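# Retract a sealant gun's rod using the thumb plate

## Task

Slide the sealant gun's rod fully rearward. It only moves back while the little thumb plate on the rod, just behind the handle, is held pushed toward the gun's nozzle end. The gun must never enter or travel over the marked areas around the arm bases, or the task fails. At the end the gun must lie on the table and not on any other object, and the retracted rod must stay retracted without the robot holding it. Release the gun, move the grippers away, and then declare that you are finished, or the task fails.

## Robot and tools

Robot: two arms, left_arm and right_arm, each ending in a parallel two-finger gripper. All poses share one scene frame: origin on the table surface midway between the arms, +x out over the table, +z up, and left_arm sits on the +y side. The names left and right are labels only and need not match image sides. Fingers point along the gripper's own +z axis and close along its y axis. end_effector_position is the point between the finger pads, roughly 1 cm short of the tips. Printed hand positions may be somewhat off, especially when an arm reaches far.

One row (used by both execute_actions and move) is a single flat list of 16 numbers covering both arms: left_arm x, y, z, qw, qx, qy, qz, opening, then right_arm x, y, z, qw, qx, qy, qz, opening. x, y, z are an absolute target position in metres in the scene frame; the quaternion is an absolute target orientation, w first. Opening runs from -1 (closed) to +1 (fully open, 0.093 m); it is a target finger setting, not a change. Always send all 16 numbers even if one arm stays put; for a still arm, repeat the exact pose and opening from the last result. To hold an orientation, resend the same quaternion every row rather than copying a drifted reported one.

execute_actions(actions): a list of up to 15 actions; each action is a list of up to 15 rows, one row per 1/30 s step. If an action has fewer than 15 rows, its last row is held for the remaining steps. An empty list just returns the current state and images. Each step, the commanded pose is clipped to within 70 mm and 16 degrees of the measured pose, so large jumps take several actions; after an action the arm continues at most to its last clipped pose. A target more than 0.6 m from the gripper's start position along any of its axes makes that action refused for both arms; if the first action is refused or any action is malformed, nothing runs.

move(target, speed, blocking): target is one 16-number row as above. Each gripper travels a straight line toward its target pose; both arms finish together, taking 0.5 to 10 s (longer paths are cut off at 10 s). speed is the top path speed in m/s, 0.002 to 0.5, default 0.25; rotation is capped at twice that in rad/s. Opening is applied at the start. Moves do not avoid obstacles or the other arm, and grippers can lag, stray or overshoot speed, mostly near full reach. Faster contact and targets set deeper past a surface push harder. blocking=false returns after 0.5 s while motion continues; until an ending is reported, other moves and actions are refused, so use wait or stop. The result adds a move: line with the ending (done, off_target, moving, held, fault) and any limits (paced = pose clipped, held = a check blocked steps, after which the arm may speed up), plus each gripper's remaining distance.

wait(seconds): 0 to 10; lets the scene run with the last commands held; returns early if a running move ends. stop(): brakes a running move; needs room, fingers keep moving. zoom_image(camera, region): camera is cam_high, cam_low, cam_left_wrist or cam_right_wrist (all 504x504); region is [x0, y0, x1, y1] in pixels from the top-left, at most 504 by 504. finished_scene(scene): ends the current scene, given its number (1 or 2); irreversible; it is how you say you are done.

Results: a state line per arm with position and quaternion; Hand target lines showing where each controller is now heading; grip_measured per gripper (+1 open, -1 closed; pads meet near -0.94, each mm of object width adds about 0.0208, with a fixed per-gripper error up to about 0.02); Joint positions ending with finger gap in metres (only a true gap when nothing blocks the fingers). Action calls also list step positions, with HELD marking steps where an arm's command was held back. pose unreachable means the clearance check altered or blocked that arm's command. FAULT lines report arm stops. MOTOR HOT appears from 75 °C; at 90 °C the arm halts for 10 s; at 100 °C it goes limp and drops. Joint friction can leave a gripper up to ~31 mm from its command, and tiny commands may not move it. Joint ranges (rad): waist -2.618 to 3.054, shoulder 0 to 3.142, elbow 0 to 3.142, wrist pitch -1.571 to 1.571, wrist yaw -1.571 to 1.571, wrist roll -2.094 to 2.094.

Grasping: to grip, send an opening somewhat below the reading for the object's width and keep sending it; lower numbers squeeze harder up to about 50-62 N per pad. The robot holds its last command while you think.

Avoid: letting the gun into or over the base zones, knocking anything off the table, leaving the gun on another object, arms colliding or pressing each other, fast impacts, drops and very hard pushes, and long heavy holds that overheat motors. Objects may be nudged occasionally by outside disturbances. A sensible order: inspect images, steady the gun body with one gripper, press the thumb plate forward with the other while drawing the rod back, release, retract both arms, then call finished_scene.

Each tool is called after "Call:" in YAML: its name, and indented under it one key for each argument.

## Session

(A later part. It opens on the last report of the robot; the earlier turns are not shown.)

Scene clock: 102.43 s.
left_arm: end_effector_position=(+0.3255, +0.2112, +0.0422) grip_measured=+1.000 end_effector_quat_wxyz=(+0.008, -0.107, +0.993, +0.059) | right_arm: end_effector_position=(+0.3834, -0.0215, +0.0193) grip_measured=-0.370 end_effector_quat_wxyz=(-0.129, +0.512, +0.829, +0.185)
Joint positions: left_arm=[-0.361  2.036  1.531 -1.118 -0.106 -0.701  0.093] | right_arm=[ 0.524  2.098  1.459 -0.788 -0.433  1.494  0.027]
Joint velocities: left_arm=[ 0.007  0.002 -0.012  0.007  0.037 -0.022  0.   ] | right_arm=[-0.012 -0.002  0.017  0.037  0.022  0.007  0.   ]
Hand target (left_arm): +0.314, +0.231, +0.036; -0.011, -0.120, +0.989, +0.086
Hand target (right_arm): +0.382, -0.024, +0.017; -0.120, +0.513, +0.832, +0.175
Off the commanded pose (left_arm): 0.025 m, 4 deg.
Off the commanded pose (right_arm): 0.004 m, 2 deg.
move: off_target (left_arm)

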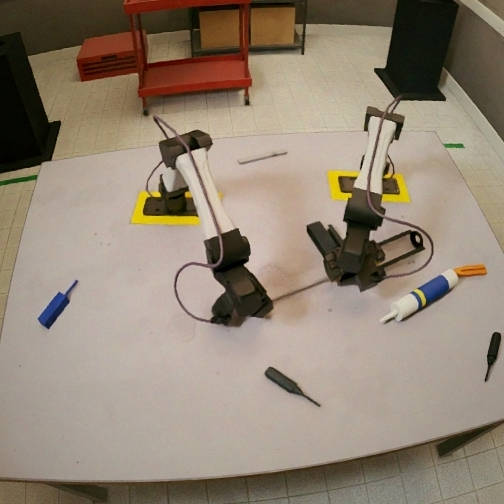

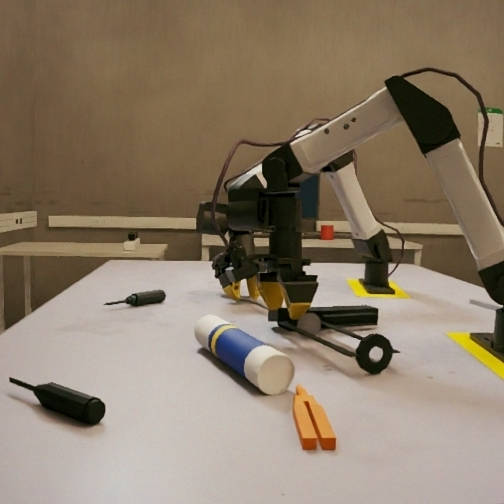

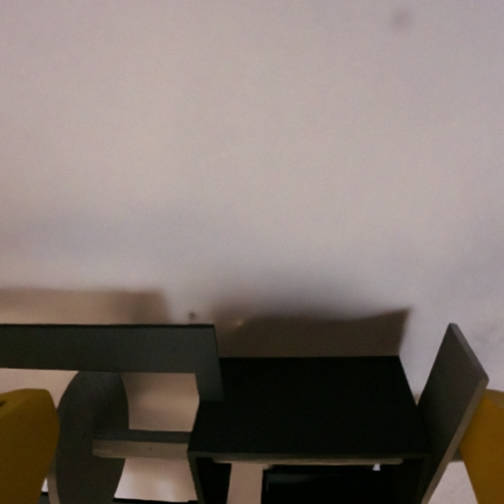

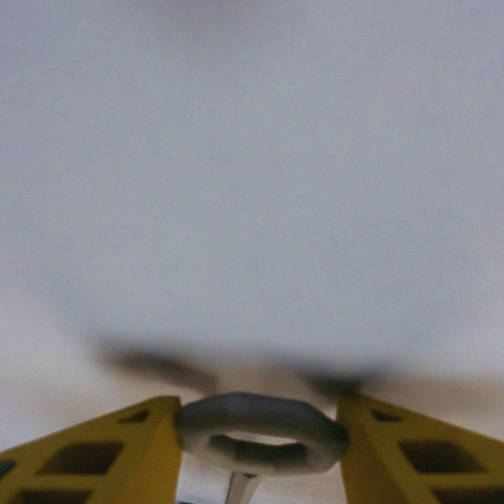

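Call:
move:
  target: [0.312,0.246,0.034,-0.011,-0.12,0.989,0.086,1,0.385,-0.04,0.017,-0.12,0.513,0.831,0.175,-0.7]
  speed: 0.03

Call:
move:
  target: [0.310,0.25,0.026,0,-0.12,0.993,0,1,0.385,-0.04,0.017,-0.12,0.513,0.831,0.175,-0.7]
  speed: 0.05

Scene clock: 107.13 s.
left_arm: end_effector_position=(+0.3259, +0.2131, +0.0407) grip_measured=+1.000 end_effector_quat_wxyz=(+0.009, -0.097, +0.995, +0.037) | right_arm: end_effector_position=(+0.3835, -0.0211, +0.0206) grip_measured=-0.370 end_effector_quat_wxyz=(-0.135, +0.508, +0.829, +0.192)
Joint positions: left_arm=[-0.341  2.01   1.489 -1.073 -0.073 -0.66   0.093] | right_arm=[ 0.518  2.098  1.459 -0.788 -0.453  1.481  0.027]
Joint velocities: left_arm=[ 0.012  0.007  0.002 -0.11  -0.066  0.051  0.   ] | right_arm=[ 0.007  0.017 -0.012 -0.022 -0.051 -0.081  0.   ]
Hand target (left_arm): +0.312, +0.244, +0.035; -0.011, -0.118, +0.989, +0.085
Hand target (right_arm): +0.385, -0.040, +0.017; -0.120, +0.513, +0.832, +0.175
Off the commanded pose (left_arm): 0.036 m, 7 deg.
Off the commanded pose (right_arm): 0.019 m, 3 deg.
move: off_target (left_arm, right_arm)

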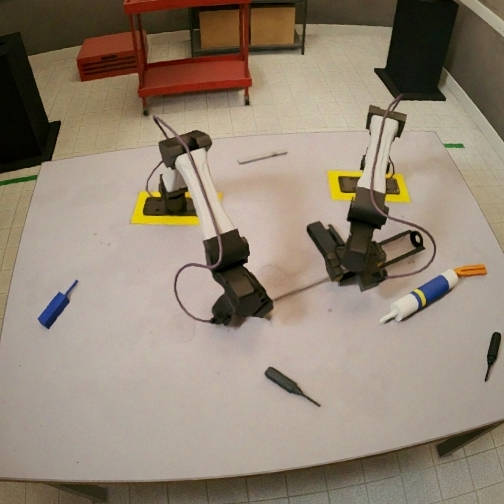

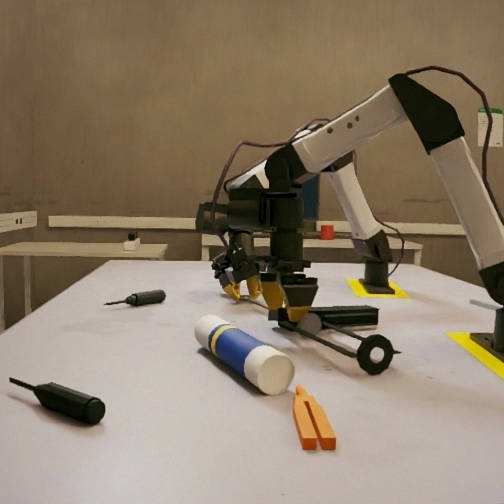

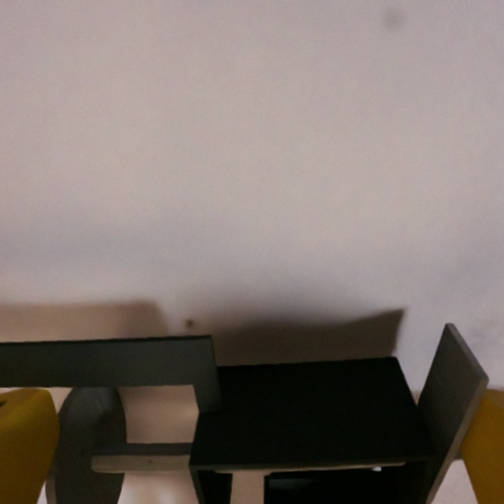

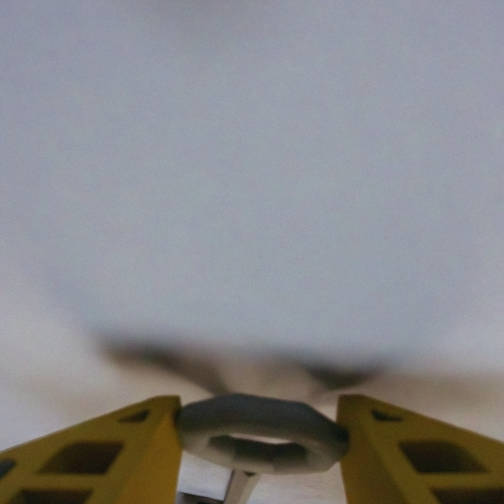

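Scene clock: 108.27 s.
left_arm: end_effector_position=(+0.3265, +0.2237, +0.0407) grip_measured=+1.000 end_effector_quat_wxyz=(+0.026, -0.109, +0.993, -0.039) | right_arm: end_effector_position=(+0.3827, -0.0213, +0.0209) grip_measured=-0.370 end_effector_quat_wxyz=(-0.137, +0.508, +0.828, +0.192)
Joint positions: left_arm=[-0.261  1.904  1.337 -0.922  0.045 -0.603  0.093] | right_arm=[ 0.516  2.098  1.459 -0.792 -0.457  1.48   0.027]
Joint velocities: left_arm=[ 0.007 -0.002  0.002  0.037 -0.022  0.037  0.   ] | right_arm=[-0.017 -0.002 -0.007  0.007  0.037 -0.022  0.001]
Hand target (left_arm): +0.310, +0.249, +0.027; -0.002, -0.119, +0.993, -0.000
Hand target (right_arm): +0.385, -0.040, +0.017; -0.121, +0.514, +0.831, +0.175
Off the commanded pose (left_arm): 0.034 m, 6 deg.
Off the commanded pose (right_arm): 0.019 m, 3 deg.
move: off_target (left_arm, right_arm)

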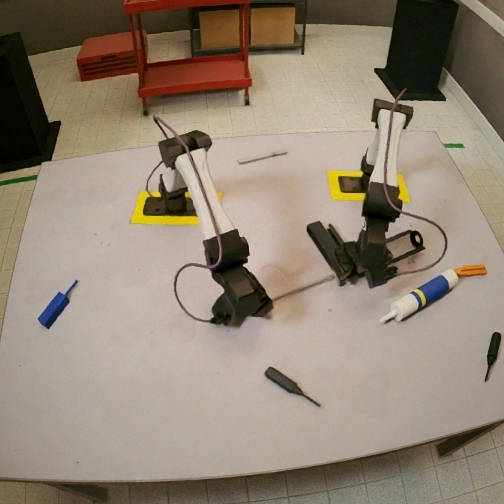

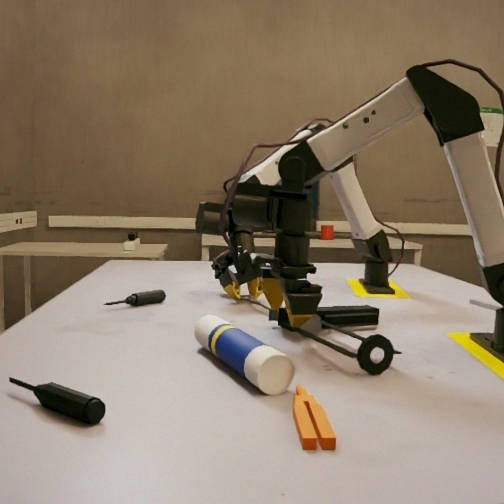

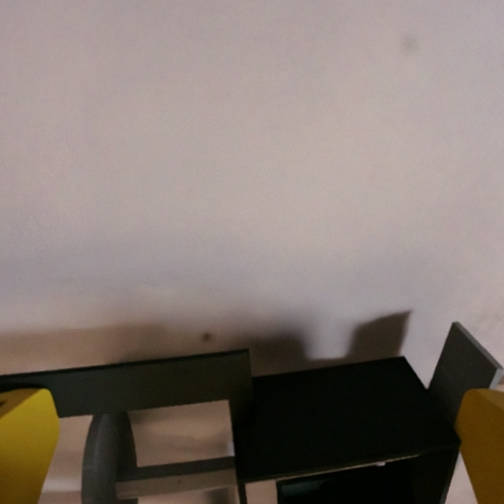

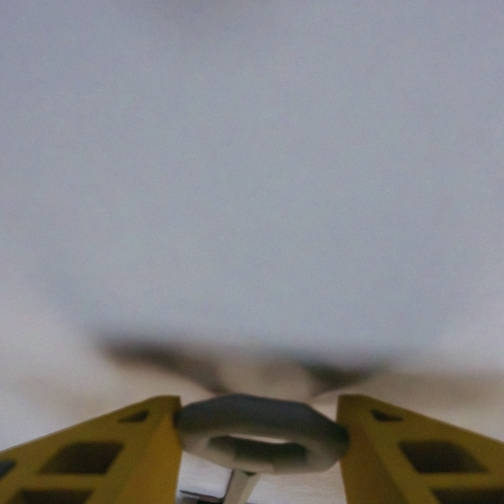

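Call:
move:
  target: [0.322,0.2,0.07,-0.019,-0.119,0.981,0.155,1,0.383,-0.024,0.017,-0.12,0.513,0.831,0.175,-0.7]
  speed: 0.06

Call:
move:
  target: [0.318,0.198,0.034,-0.019,-0.119,0.981,0.155,1,0.383,-0.024,0.017,-0.12,0.513,0.831,0.175,-0.7]
  speed: 0.04

Scene clock: 116.50 s.
left_arm: end_effector_position=(+0.3192, +0.2030, +0.0699) grip_measured=+1.000 end_effector_quat_wxyz=(-0.020, -0.119, +0.981, +0.151) | right_arm: end_effector_position=(+0.3832, -0.0228, +0.0193) grip_measured=-0.370 end_effector_quat_wxyz=(-0.130, +0.511, +0.829, +0.185)
Joint positions: left_arm=[-0.436  2.168  1.813 -1.44  -0.209 -0.824  0.093] | right_arm=[ 0.52   2.098  1.459 -0.792 -0.436  1.487  0.027]
Joint velocities: left_arm=[-0.012  0.002  0.017 -0.022 -0.022  0.037  0.   ] | right_arm=[ 0.007 -0.017  0.022 -0.037  0.022 -0.037  0.001]
Hand target (left_arm): +0.322, +0.200, +0.071; -0.016, -0.118, +0.981, +0.155
Hand target (right_arm): +0.383, -0.024, +0.017; -0.120, +0.513, +0.832, +0.175
Off the commanded pose (left_arm): 0.004 m, 0 deg.
Off the commanded pose (right_arm): 0.003 m, 2 deg.
move: done

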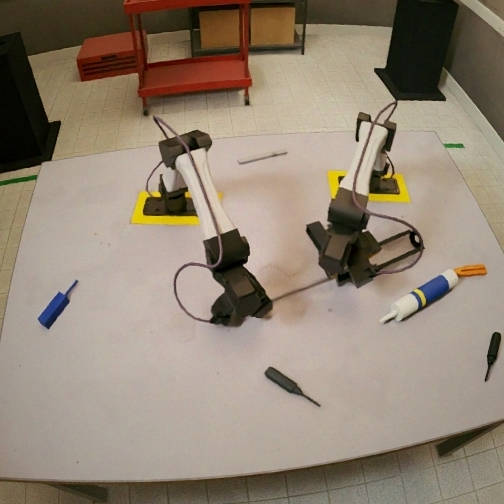

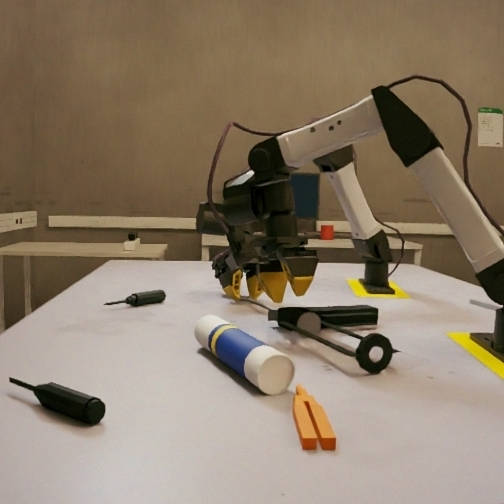

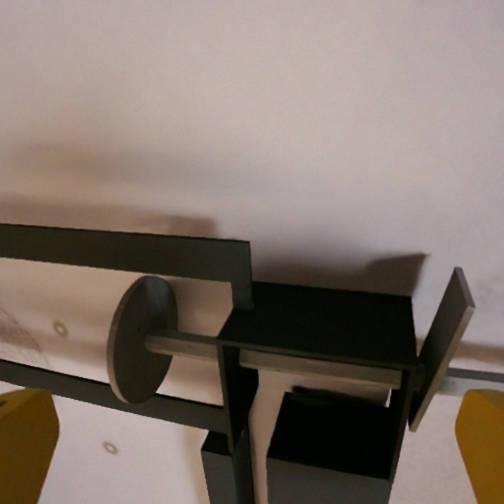

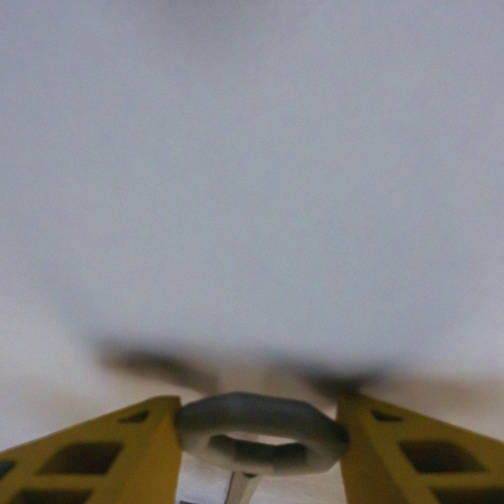

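Scene clock: 117.77 s.
left_arm: end_effector_position=(+0.3239, +0.1967, +0.0448) grip_measured=+1.000 end_effector_quat_wxyz=(-0.010, -0.122, +0.982, +0.144) | right_arm: end_effector_position=(+0.3832, -0.0228, +0.0193) grip_measured=-0.370 end_effector_quat_wxyz=(-0.130, +0.511, +0.829, +0.185)
Joint positions: left_arm=[-0.443  2.192  1.754 -1.336 -0.209 -0.834  0.093] | right_arm=[ 0.52   2.098  1.459 -0.792 -0.436  1.487  0.027]
Joint velocities: left_arm=[-0.002  0.002 -0.012  0.066 -0.066  0.081  0.   ] | right_arm=[-0.012 -0.037 -0.007  0.066 -0.022 -0.037 -0.001]
Hand target (left_arm): +0.318, +0.198, +0.034; -0.019, -0.119, +0.981, +0.155
Hand target (right_arm): +0.383, -0.024, +0.017; -0.120, +0.513, +0.831, +0.175
Off the commanded pose (left_arm): 0.012 m, 2 deg.
Off the commanded pose (right_arm): 0.003 m, 2 deg.
move: off_target (left_arm)

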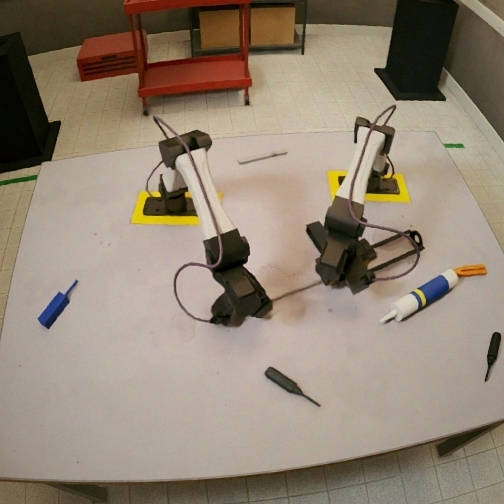

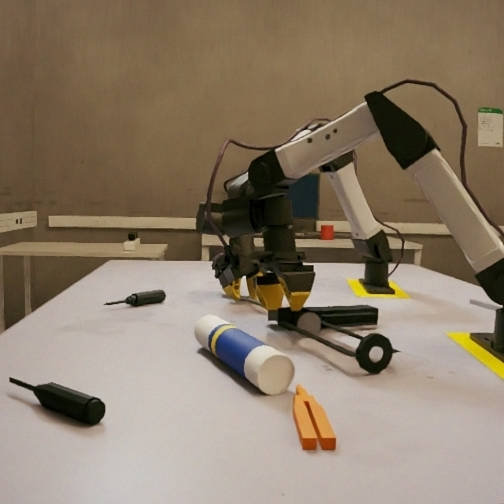

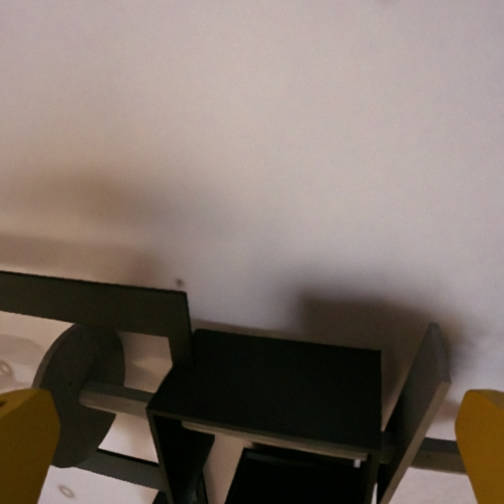

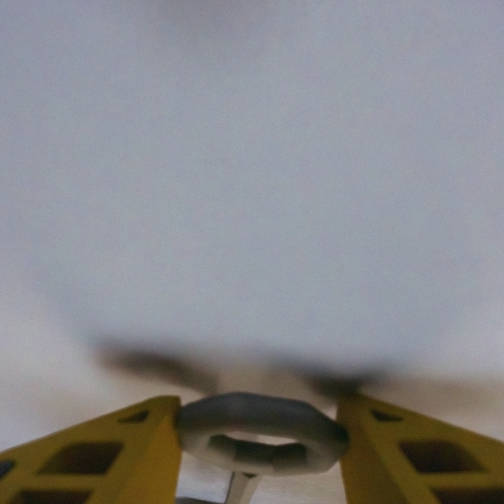

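Call:
move:
  target: [0.326,0.198,0.026,-0.019,-0.119,0.981,0.155,1,0.383,-0.024,0.017,-0.12,0.513,0.831,0.175,-0.7]
  speed: 0.04

Call:
move:
  target: [0.319,0.232,0.026,-0.019,-0.119,0.981,0.155,1,0.385,-0.04,0.017,-0.12,0.513,0.831,0.175,-0.7]
  speed: 0.03

Scene clock: 120.93 s.
left_arm: end_effector_position=(+0.3272, +0.1962, +0.0361) grip_measured=+1.000 end_effector_quat_wxyz=(-0.009, -0.121, +0.981, +0.148) | right_arm: end_effector_position=(+0.3832, -0.0228, +0.0193) grip_measured=-0.370 end_effector_quat_wxyz=(-0.130, +0.511, +0.829, +0.185)
Joint positions: left_arm=[-0.443  2.215  1.754 -1.316 -0.216 -0.835  0.093] | right_arm=[ 0.52   2.098  1.459 -0.792 -0.436  1.487  0.027]
Joint velocities: left_arm=[-0.007  0.007 -0.007  0.022 -0.007  0.007  0.   ] | right_arm=[-0.002  0.002 -0.012 -0.037 -0.051 -0.007 -0.002]
Hand target (left_arm): +0.326, +0.198, +0.026; -0.019, -0.119, +0.981, +0.155
Hand target (right_arm): +0.383, -0.024, +0.017; -0.120, +0.513, +0.832, +0.175
Off the commanded pose (left_arm): 0.010 m, 1 deg.
Off the commanded pose (right_arm): 0.003 m, 2 deg.
move: done

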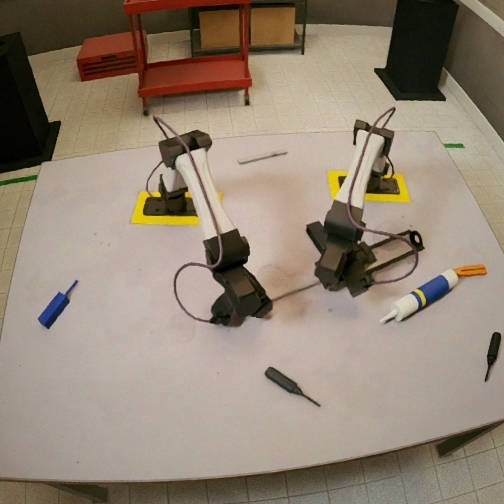

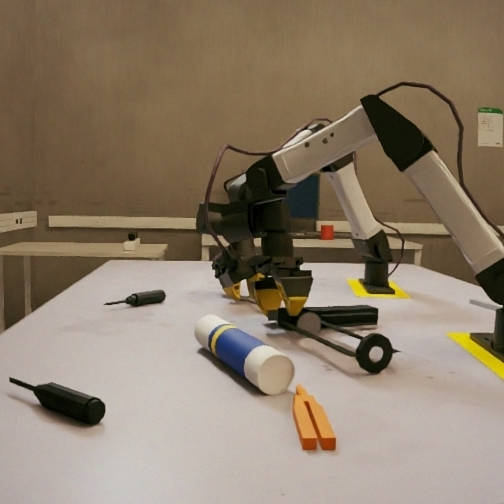

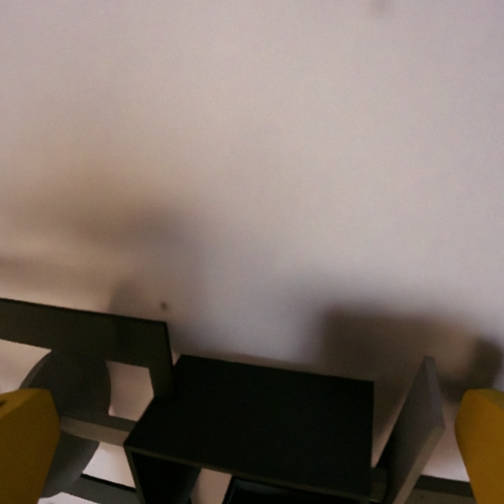

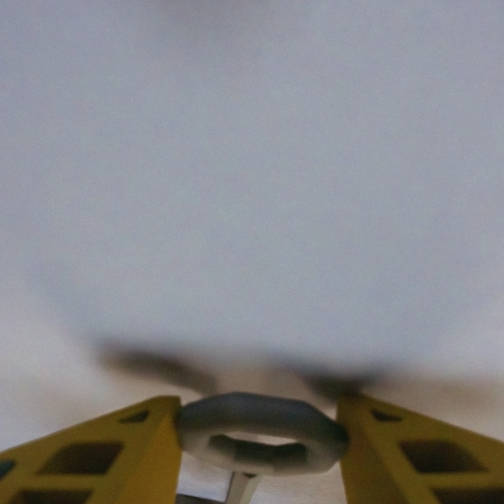

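Scene clock: 122.43 s.
left_arm: end_effector_position=(+0.3279, +0.2092, +0.0316) grip_measured=+1.000 end_effector_quat_wxyz=(-0.004, -0.106, +0.987, +0.124) | right_arm: end_effector_position=(+0.3835, -0.0231, +0.0201) grip_measured=-0.370 end_effector_quat_wxyz=(-0.133, +0.508, +0.830, +0.189)
Joint positions: left_arm=[-0.403  2.152  1.646 -1.221 -0.195 -0.754  0.093] | right_arm=[ 0.515  2.098  1.459 -0.792 -0.446  1.478  0.027]
Joint velocities: left_arm=[-0.007  0.002 -0.022  0.066  0.022 -0.051  0.   ] | right_arm=[ 0.012  0.012 -0.007  0.037 -0.051 -0.037 -0.   ]
Hand target (left_arm): +0.319, +0.231, +0.026; -0.019, -0.118, +0.981, +0.155
Hand target (right_arm): +0.385, -0.040, +0.017; -0.120, +0.513, +0.832, +0.175
Off the commanded pose (left_arm): 0.025 m, 4 deg.
Off the commanded pose (right_arm): 0.017 m, 2 deg.
move: off_target (left_arm, right_arm)

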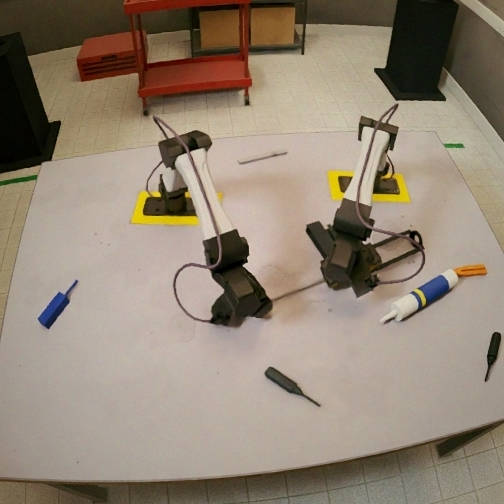

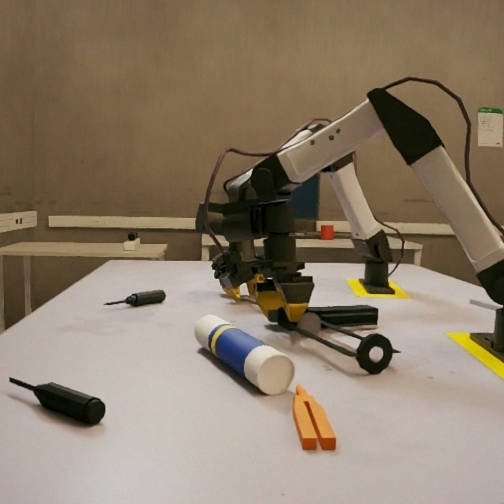

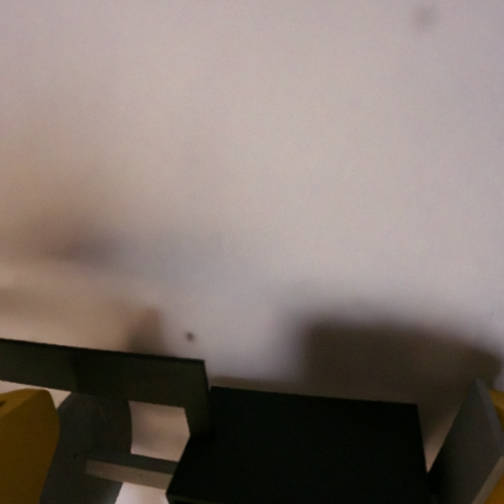

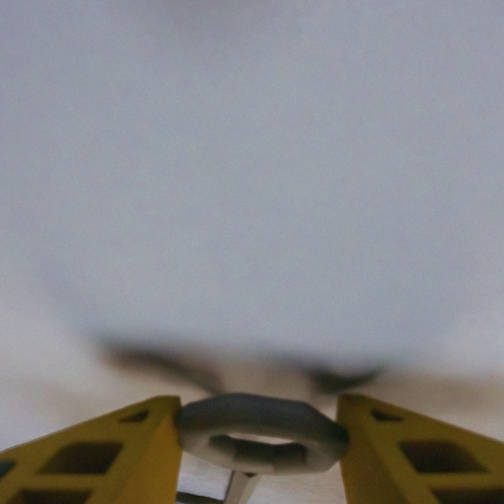

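Call:
move:
  target: [0.308,0.25,0.026,-0.019,-0.119,0.981,0.155,1,0.388,-0.052,0.017,-0.12,0.513,0.831,0.175,-0.7]
  speed: 0.03

Call:
move:
  target: [0.306,0.255,0.024,-0.011,-0.12,0.989,0.086,1,0.388,-0.052,0.017,-0.12,0.513,0.831,0.175,-0.7]
  speed: 0.03

Scene clock: 125.97 s.
left_arm: end_effector_position=(+0.3264, +0.2110, +0.0299) grip_measured=+1.000 end_effector_quat_wxyz=(+0.010, -0.098, +0.991, +0.096) | right_arm: end_effector_position=(+0.3825, -0.0237, +0.0230) grip_measured=-0.370 end_effector_quat_wxyz=(-0.148, +0.504, +0.827, +0.201)
Joint positions: left_arm=[-0.389  2.089  1.552 -1.128 -0.169 -0.716  0.093] | right_arm=[ 0.499  2.098  1.459 -0.8   -0.489  1.46   0.027]
Joint velocities: left_arm=[ 0.002 -0.002 -0.012  0.022  0.037 -0.022  0.   ] | right_arm=[-0.007 -0.012 -0.007  0.037 -0.007  0.007 -0.   ]
Hand target (left_arm): +0.309, +0.247, +0.027; -0.019, -0.117, +0.981, +0.154
Hand target (right_arm): +0.388, -0.052, +0.017; -0.121, +0.514, +0.831, +0.174
Off the commanded pose (left_arm): 0.043 m, 8 deg.
Off the commanded pose (right_arm): 0.029 m, 5 deg.
move: off_target (left_arm, right_arm)

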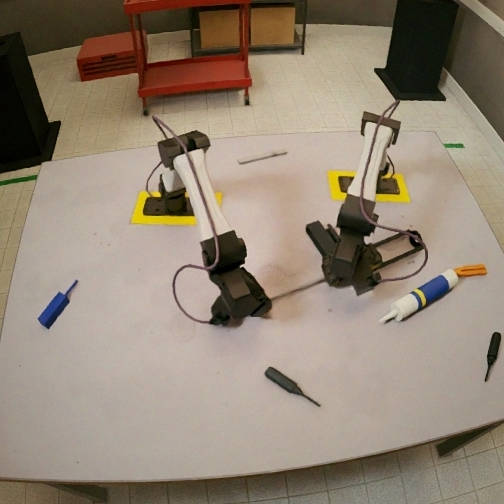

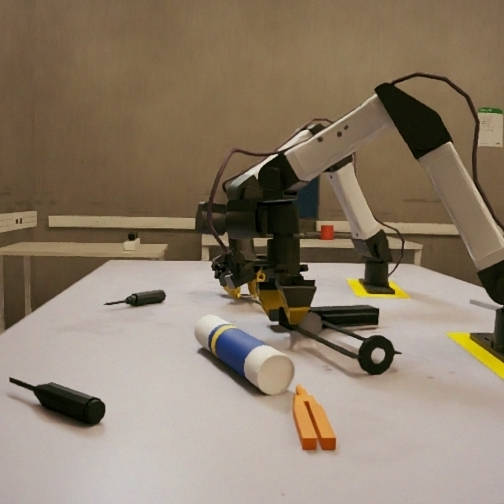

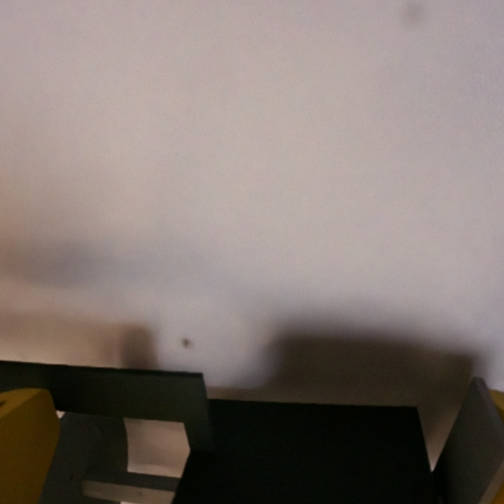

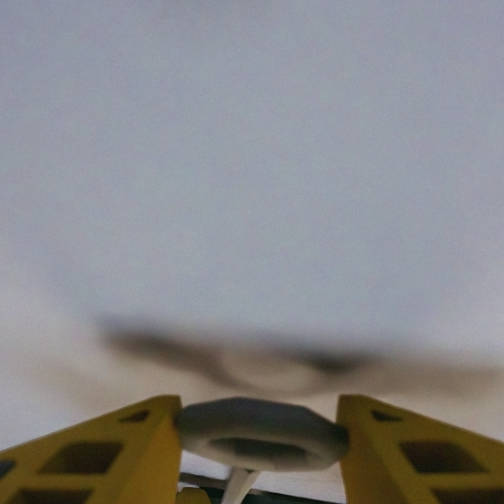

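Scene clock: 127.83 s.
left_arm: end_effector_position=(+0.3276, +0.2117, +0.0355) grip_measured=+1.000 end_effector_quat_wxyz=(+0.023, -0.104, +0.994, +0.018) | right_arm: end_effector_position=(+0.3821, -0.0242, +0.0231) grip_measured=-0.370 end_effector_quat_wxyz=(-0.150, +0.505, +0.826, +0.200)
Joint positions: left_arm=[-0.335  1.986  1.434 -1.    -0.055 -0.664  0.093] | right_arm=[ 0.498  2.098  1.459 -0.804 -0.491  1.459  0.027]
Joint velocities: left_arm=[ 0.002  0.007 -0.017 -0.037 -0.051 -0.037  0.   ] | right_arm=[-0.007 -0.007 -0.012 -0.007 -0.066 -0.007  0.   ]
Hand target (left_arm): +0.307, +0.252, +0.026; -0.012, -0.117, +0.989, +0.084
Hand target (right_arm): +0.388, -0.052, +0.017; -0.121, +0.513, +0.831, +0.174
Off the commanded pose (left_arm): 0.050 m, 9 deg.
Off the commanded pose (right_arm): 0.029 m, 5 deg.
move: off_target (left_arm, right_arm)

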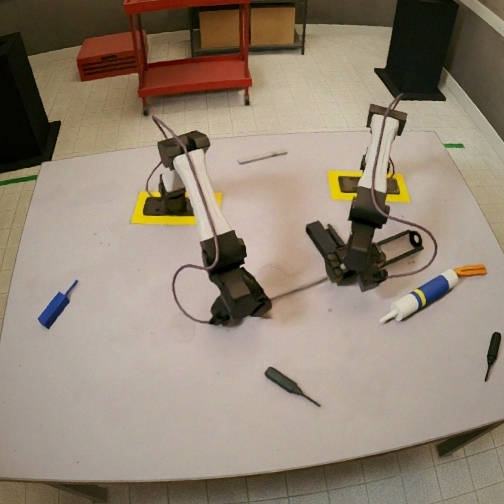

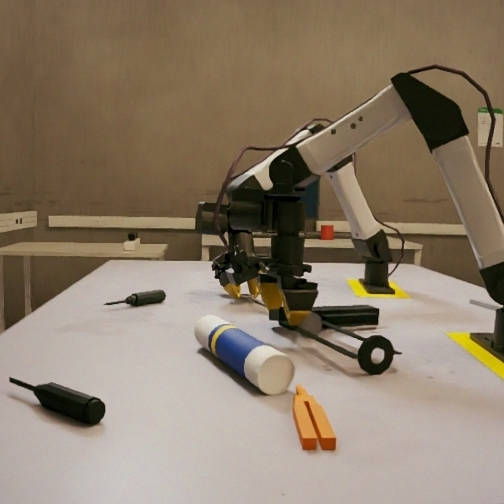

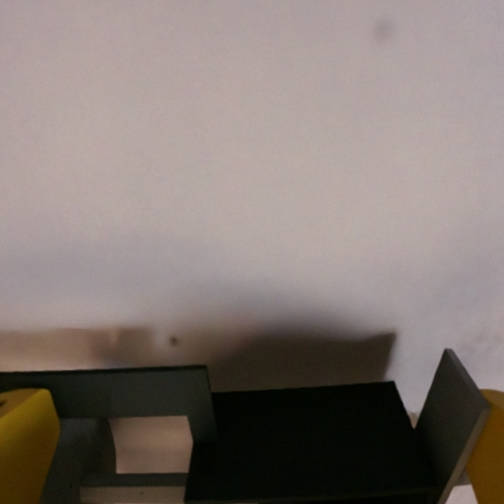

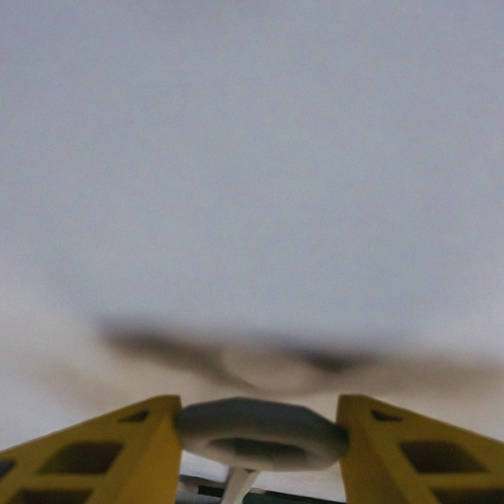

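Call:
move:
  target: [0.324,0.197,0.045,-0.002,-0.223,0.967,0.12,1,0.384,-0.03,0.017,-0.12,0.513,0.831,0.175,-0.7]
  speed: 0.05

Call:
move:
  target: [0.322,0.198,0.026,-0.002,-0.223,0.967,0.12,1,0.384,-0.03,0.017,-0.12,0.513,0.831,0.175,-0.7]
  speed: 0.04

Call:
move:
  target: [0.314,0.235,0.024,-0.002,-0.223,0.967,0.12,1,0.386,-0.045,0.017,-0.12,0.513,0.831,0.175,-0.7]
  speed: 0.03

Scene clock: 137.40 s.
left_arm: end_effector_position=(+0.3221, +0.1996, +0.0446) grip_measured=+1.000 end_effector_quat_wxyz=(-0.003, -0.223, +0.968, +0.114) | right_arm: end_effector_position=(+0.3829, -0.0269, +0.0195) grip_measured=-0.370 end_effector_quat_wxyz=(-0.133, +0.508, +0.831, +0.185)
Joint positions: left_arm=[-0.418  2.145  1.691 -1.281 -0.16  -1.007  0.093] | right_arm=[ 0.508  2.098  1.459 -0.802 -0.443  1.467  0.027]
Joint velocities: left_arm=[-0.002  0.017  0.002 -0.081 -0.022  0.007  0.   ] | right_arm=[ 0.012  0.007  0.002  0.007 -0.007 -0.037  0.001]
Hand target (left_arm): +0.324, +0.197, +0.046; -0.001, -0.223, +0.967, +0.120
Hand target (right_arm): +0.384, -0.030, +0.017; -0.121, +0.513, +0.832, +0.175
Off the commanded pose (left_arm): 0.003 m, 1 deg.
Off the commanded pose (right_arm): 0.004 m, 2 deg.
move: done

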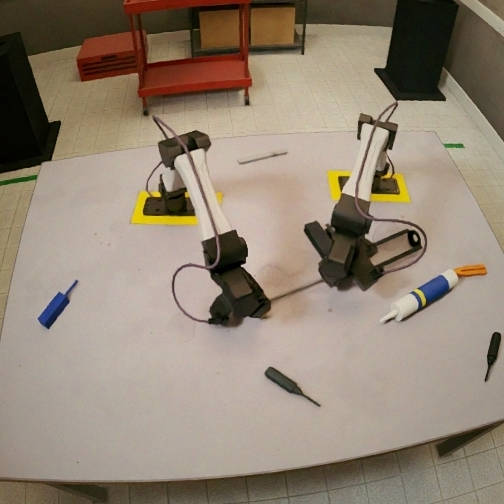

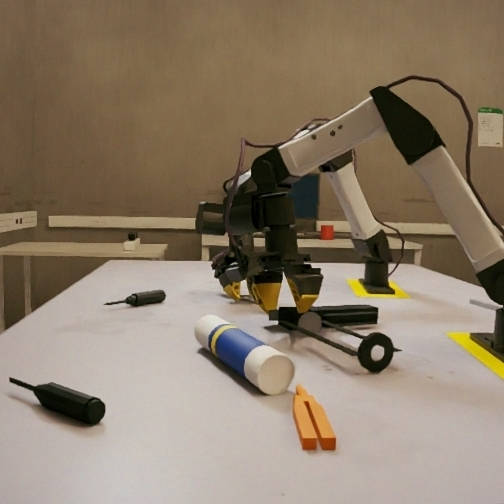

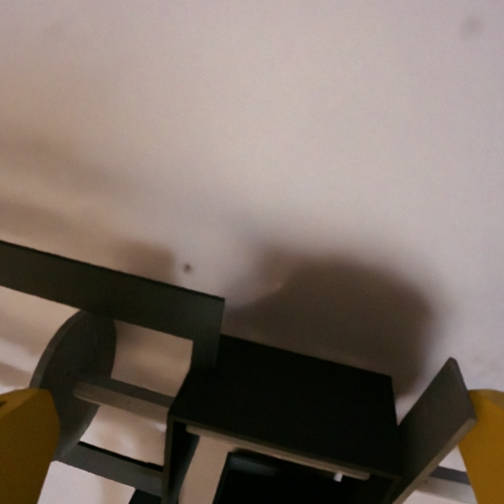

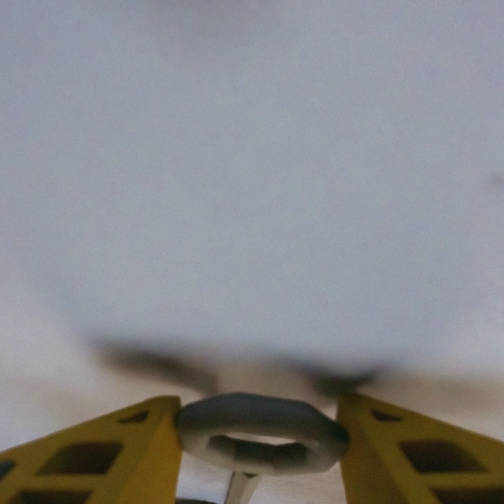

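Scene clock: 138.23 s.
left_arm: end_effector_position=(+0.3295, +0.1951, +0.0382) grip_measured=+1.000 end_effector_quat_wxyz=(+0.007, -0.226, +0.968, +0.105) | right_arm: end_effector_position=(+0.3829, -0.0269, +0.0195) grip_measured=-0.370 end_effector_quat_wxyz=(-0.133, +0.508, +0.831, +0.185)
Joint positions: left_arm=[-0.418  2.159  1.691 -1.241 -0.16  -1.01   0.093] | right_arm=[ 0.508  2.098  1.459 -0.802 -0.443  1.467  0.027]
Joint velocities: left_arm=[-0.007  0.002  0.012  0.022 -0.037  0.007  0.   ] | right_arm=[-0.007  0.002  0.002  0.022 -0.007  0.007 -0.001]
Hand target (left_arm): +0.322, +0.198, +0.026; -0.002, -0.223, +0.967, +0.120
Hand target (right_arm): +0.384, -0.030, +0.017; -0.120, +0.513, +0.832, +0.175
Off the commanded pose (left_arm): 0.015 m, 2 deg.
Off the commanded pose (right_arm): 0.004 m, 2 deg.
move: off_target (left_arm)

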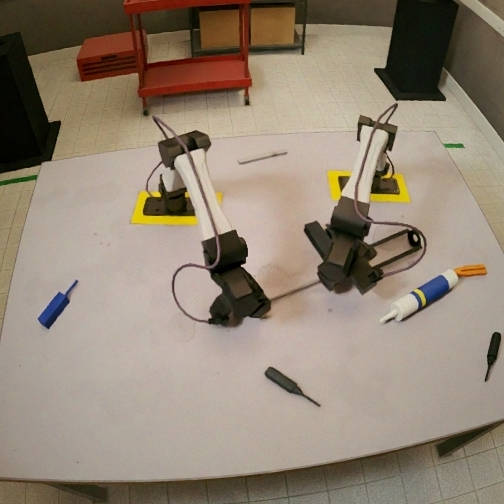

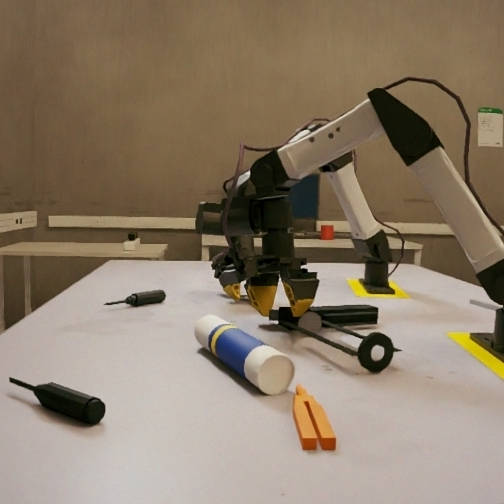

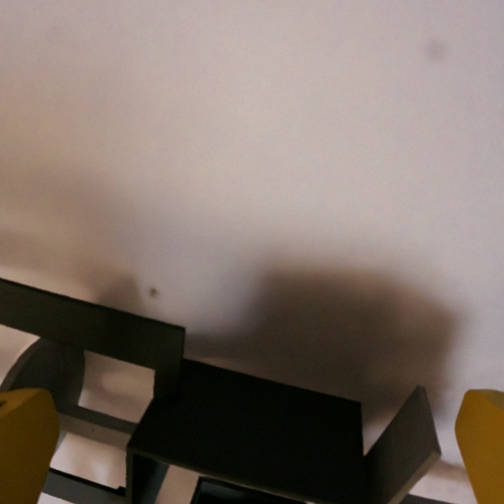

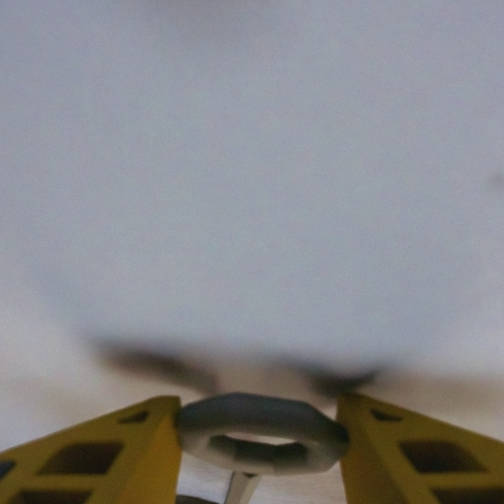

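Scene clock: 139.97 s.
left_arm: end_effector_position=(+0.3279, +0.2005, +0.0405) grip_measured=+1.000 end_effector_quat_wxyz=(+0.017, -0.225, +0.972, +0.062) | right_arm: end_effector_position=(+0.3833, -0.0271, +0.0202) grip_measured=-0.370 end_effector_quat_wxyz=(-0.136, +0.506, +0.831, +0.189)
Joint positions: left_arm=[-0.388  2.068  1.57  -1.131 -0.115 -0.968  0.093] | right_arm=[ 0.504  2.098  1.459 -0.802 -0.453  1.459  0.027]
Joint velocities: left_arm=[-0.002 -0.017 -0.002 -0.007  0.022  0.022  0.   ] | right_arm=[-0.017  0.007  0.002 -0.007 -0.037 -0.051 -0.001]
Hand target (left_arm): +0.314, +0.233, +0.026; -0.004, -0.222, +0.968, +0.119
Hand target (right_arm): +0.386, -0.045, +0.017; -0.120, +0.513, +0.832, +0.174
Off the commanded pose (left_arm): 0.041 m, 7 deg.
Off the commanded pose (right_arm): 0.018 m, 3 deg.
move: off_target (left_arm, right_arm)

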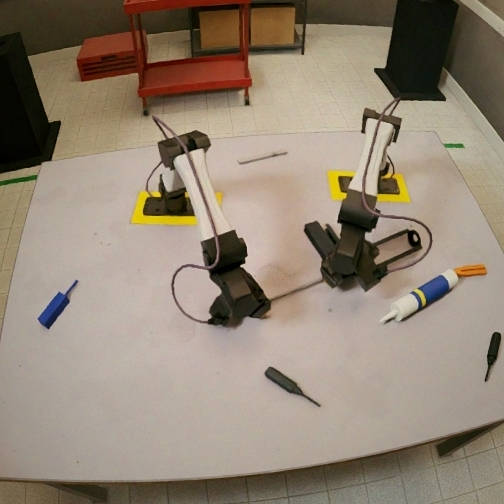

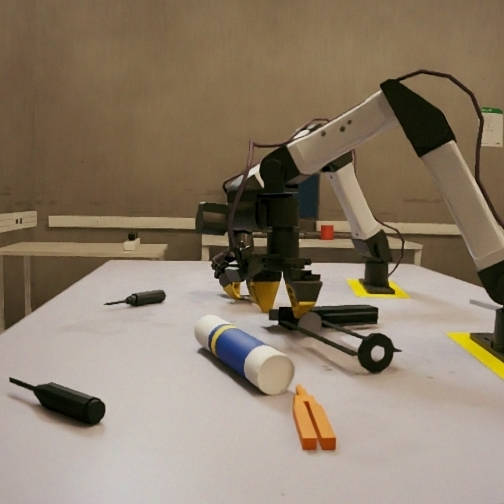

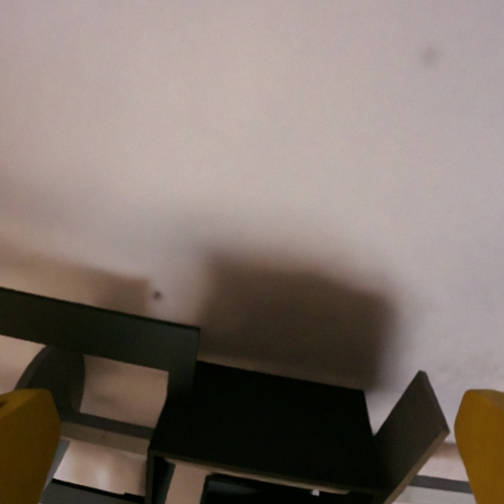

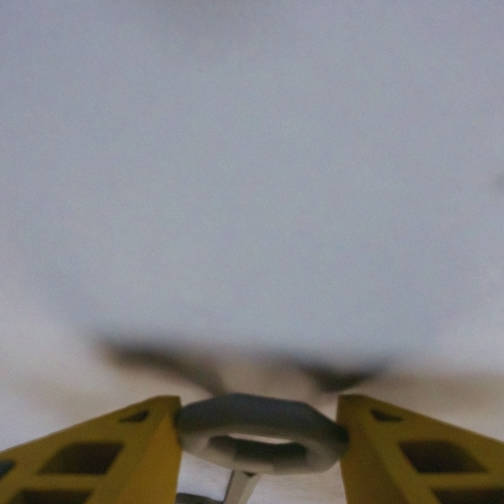

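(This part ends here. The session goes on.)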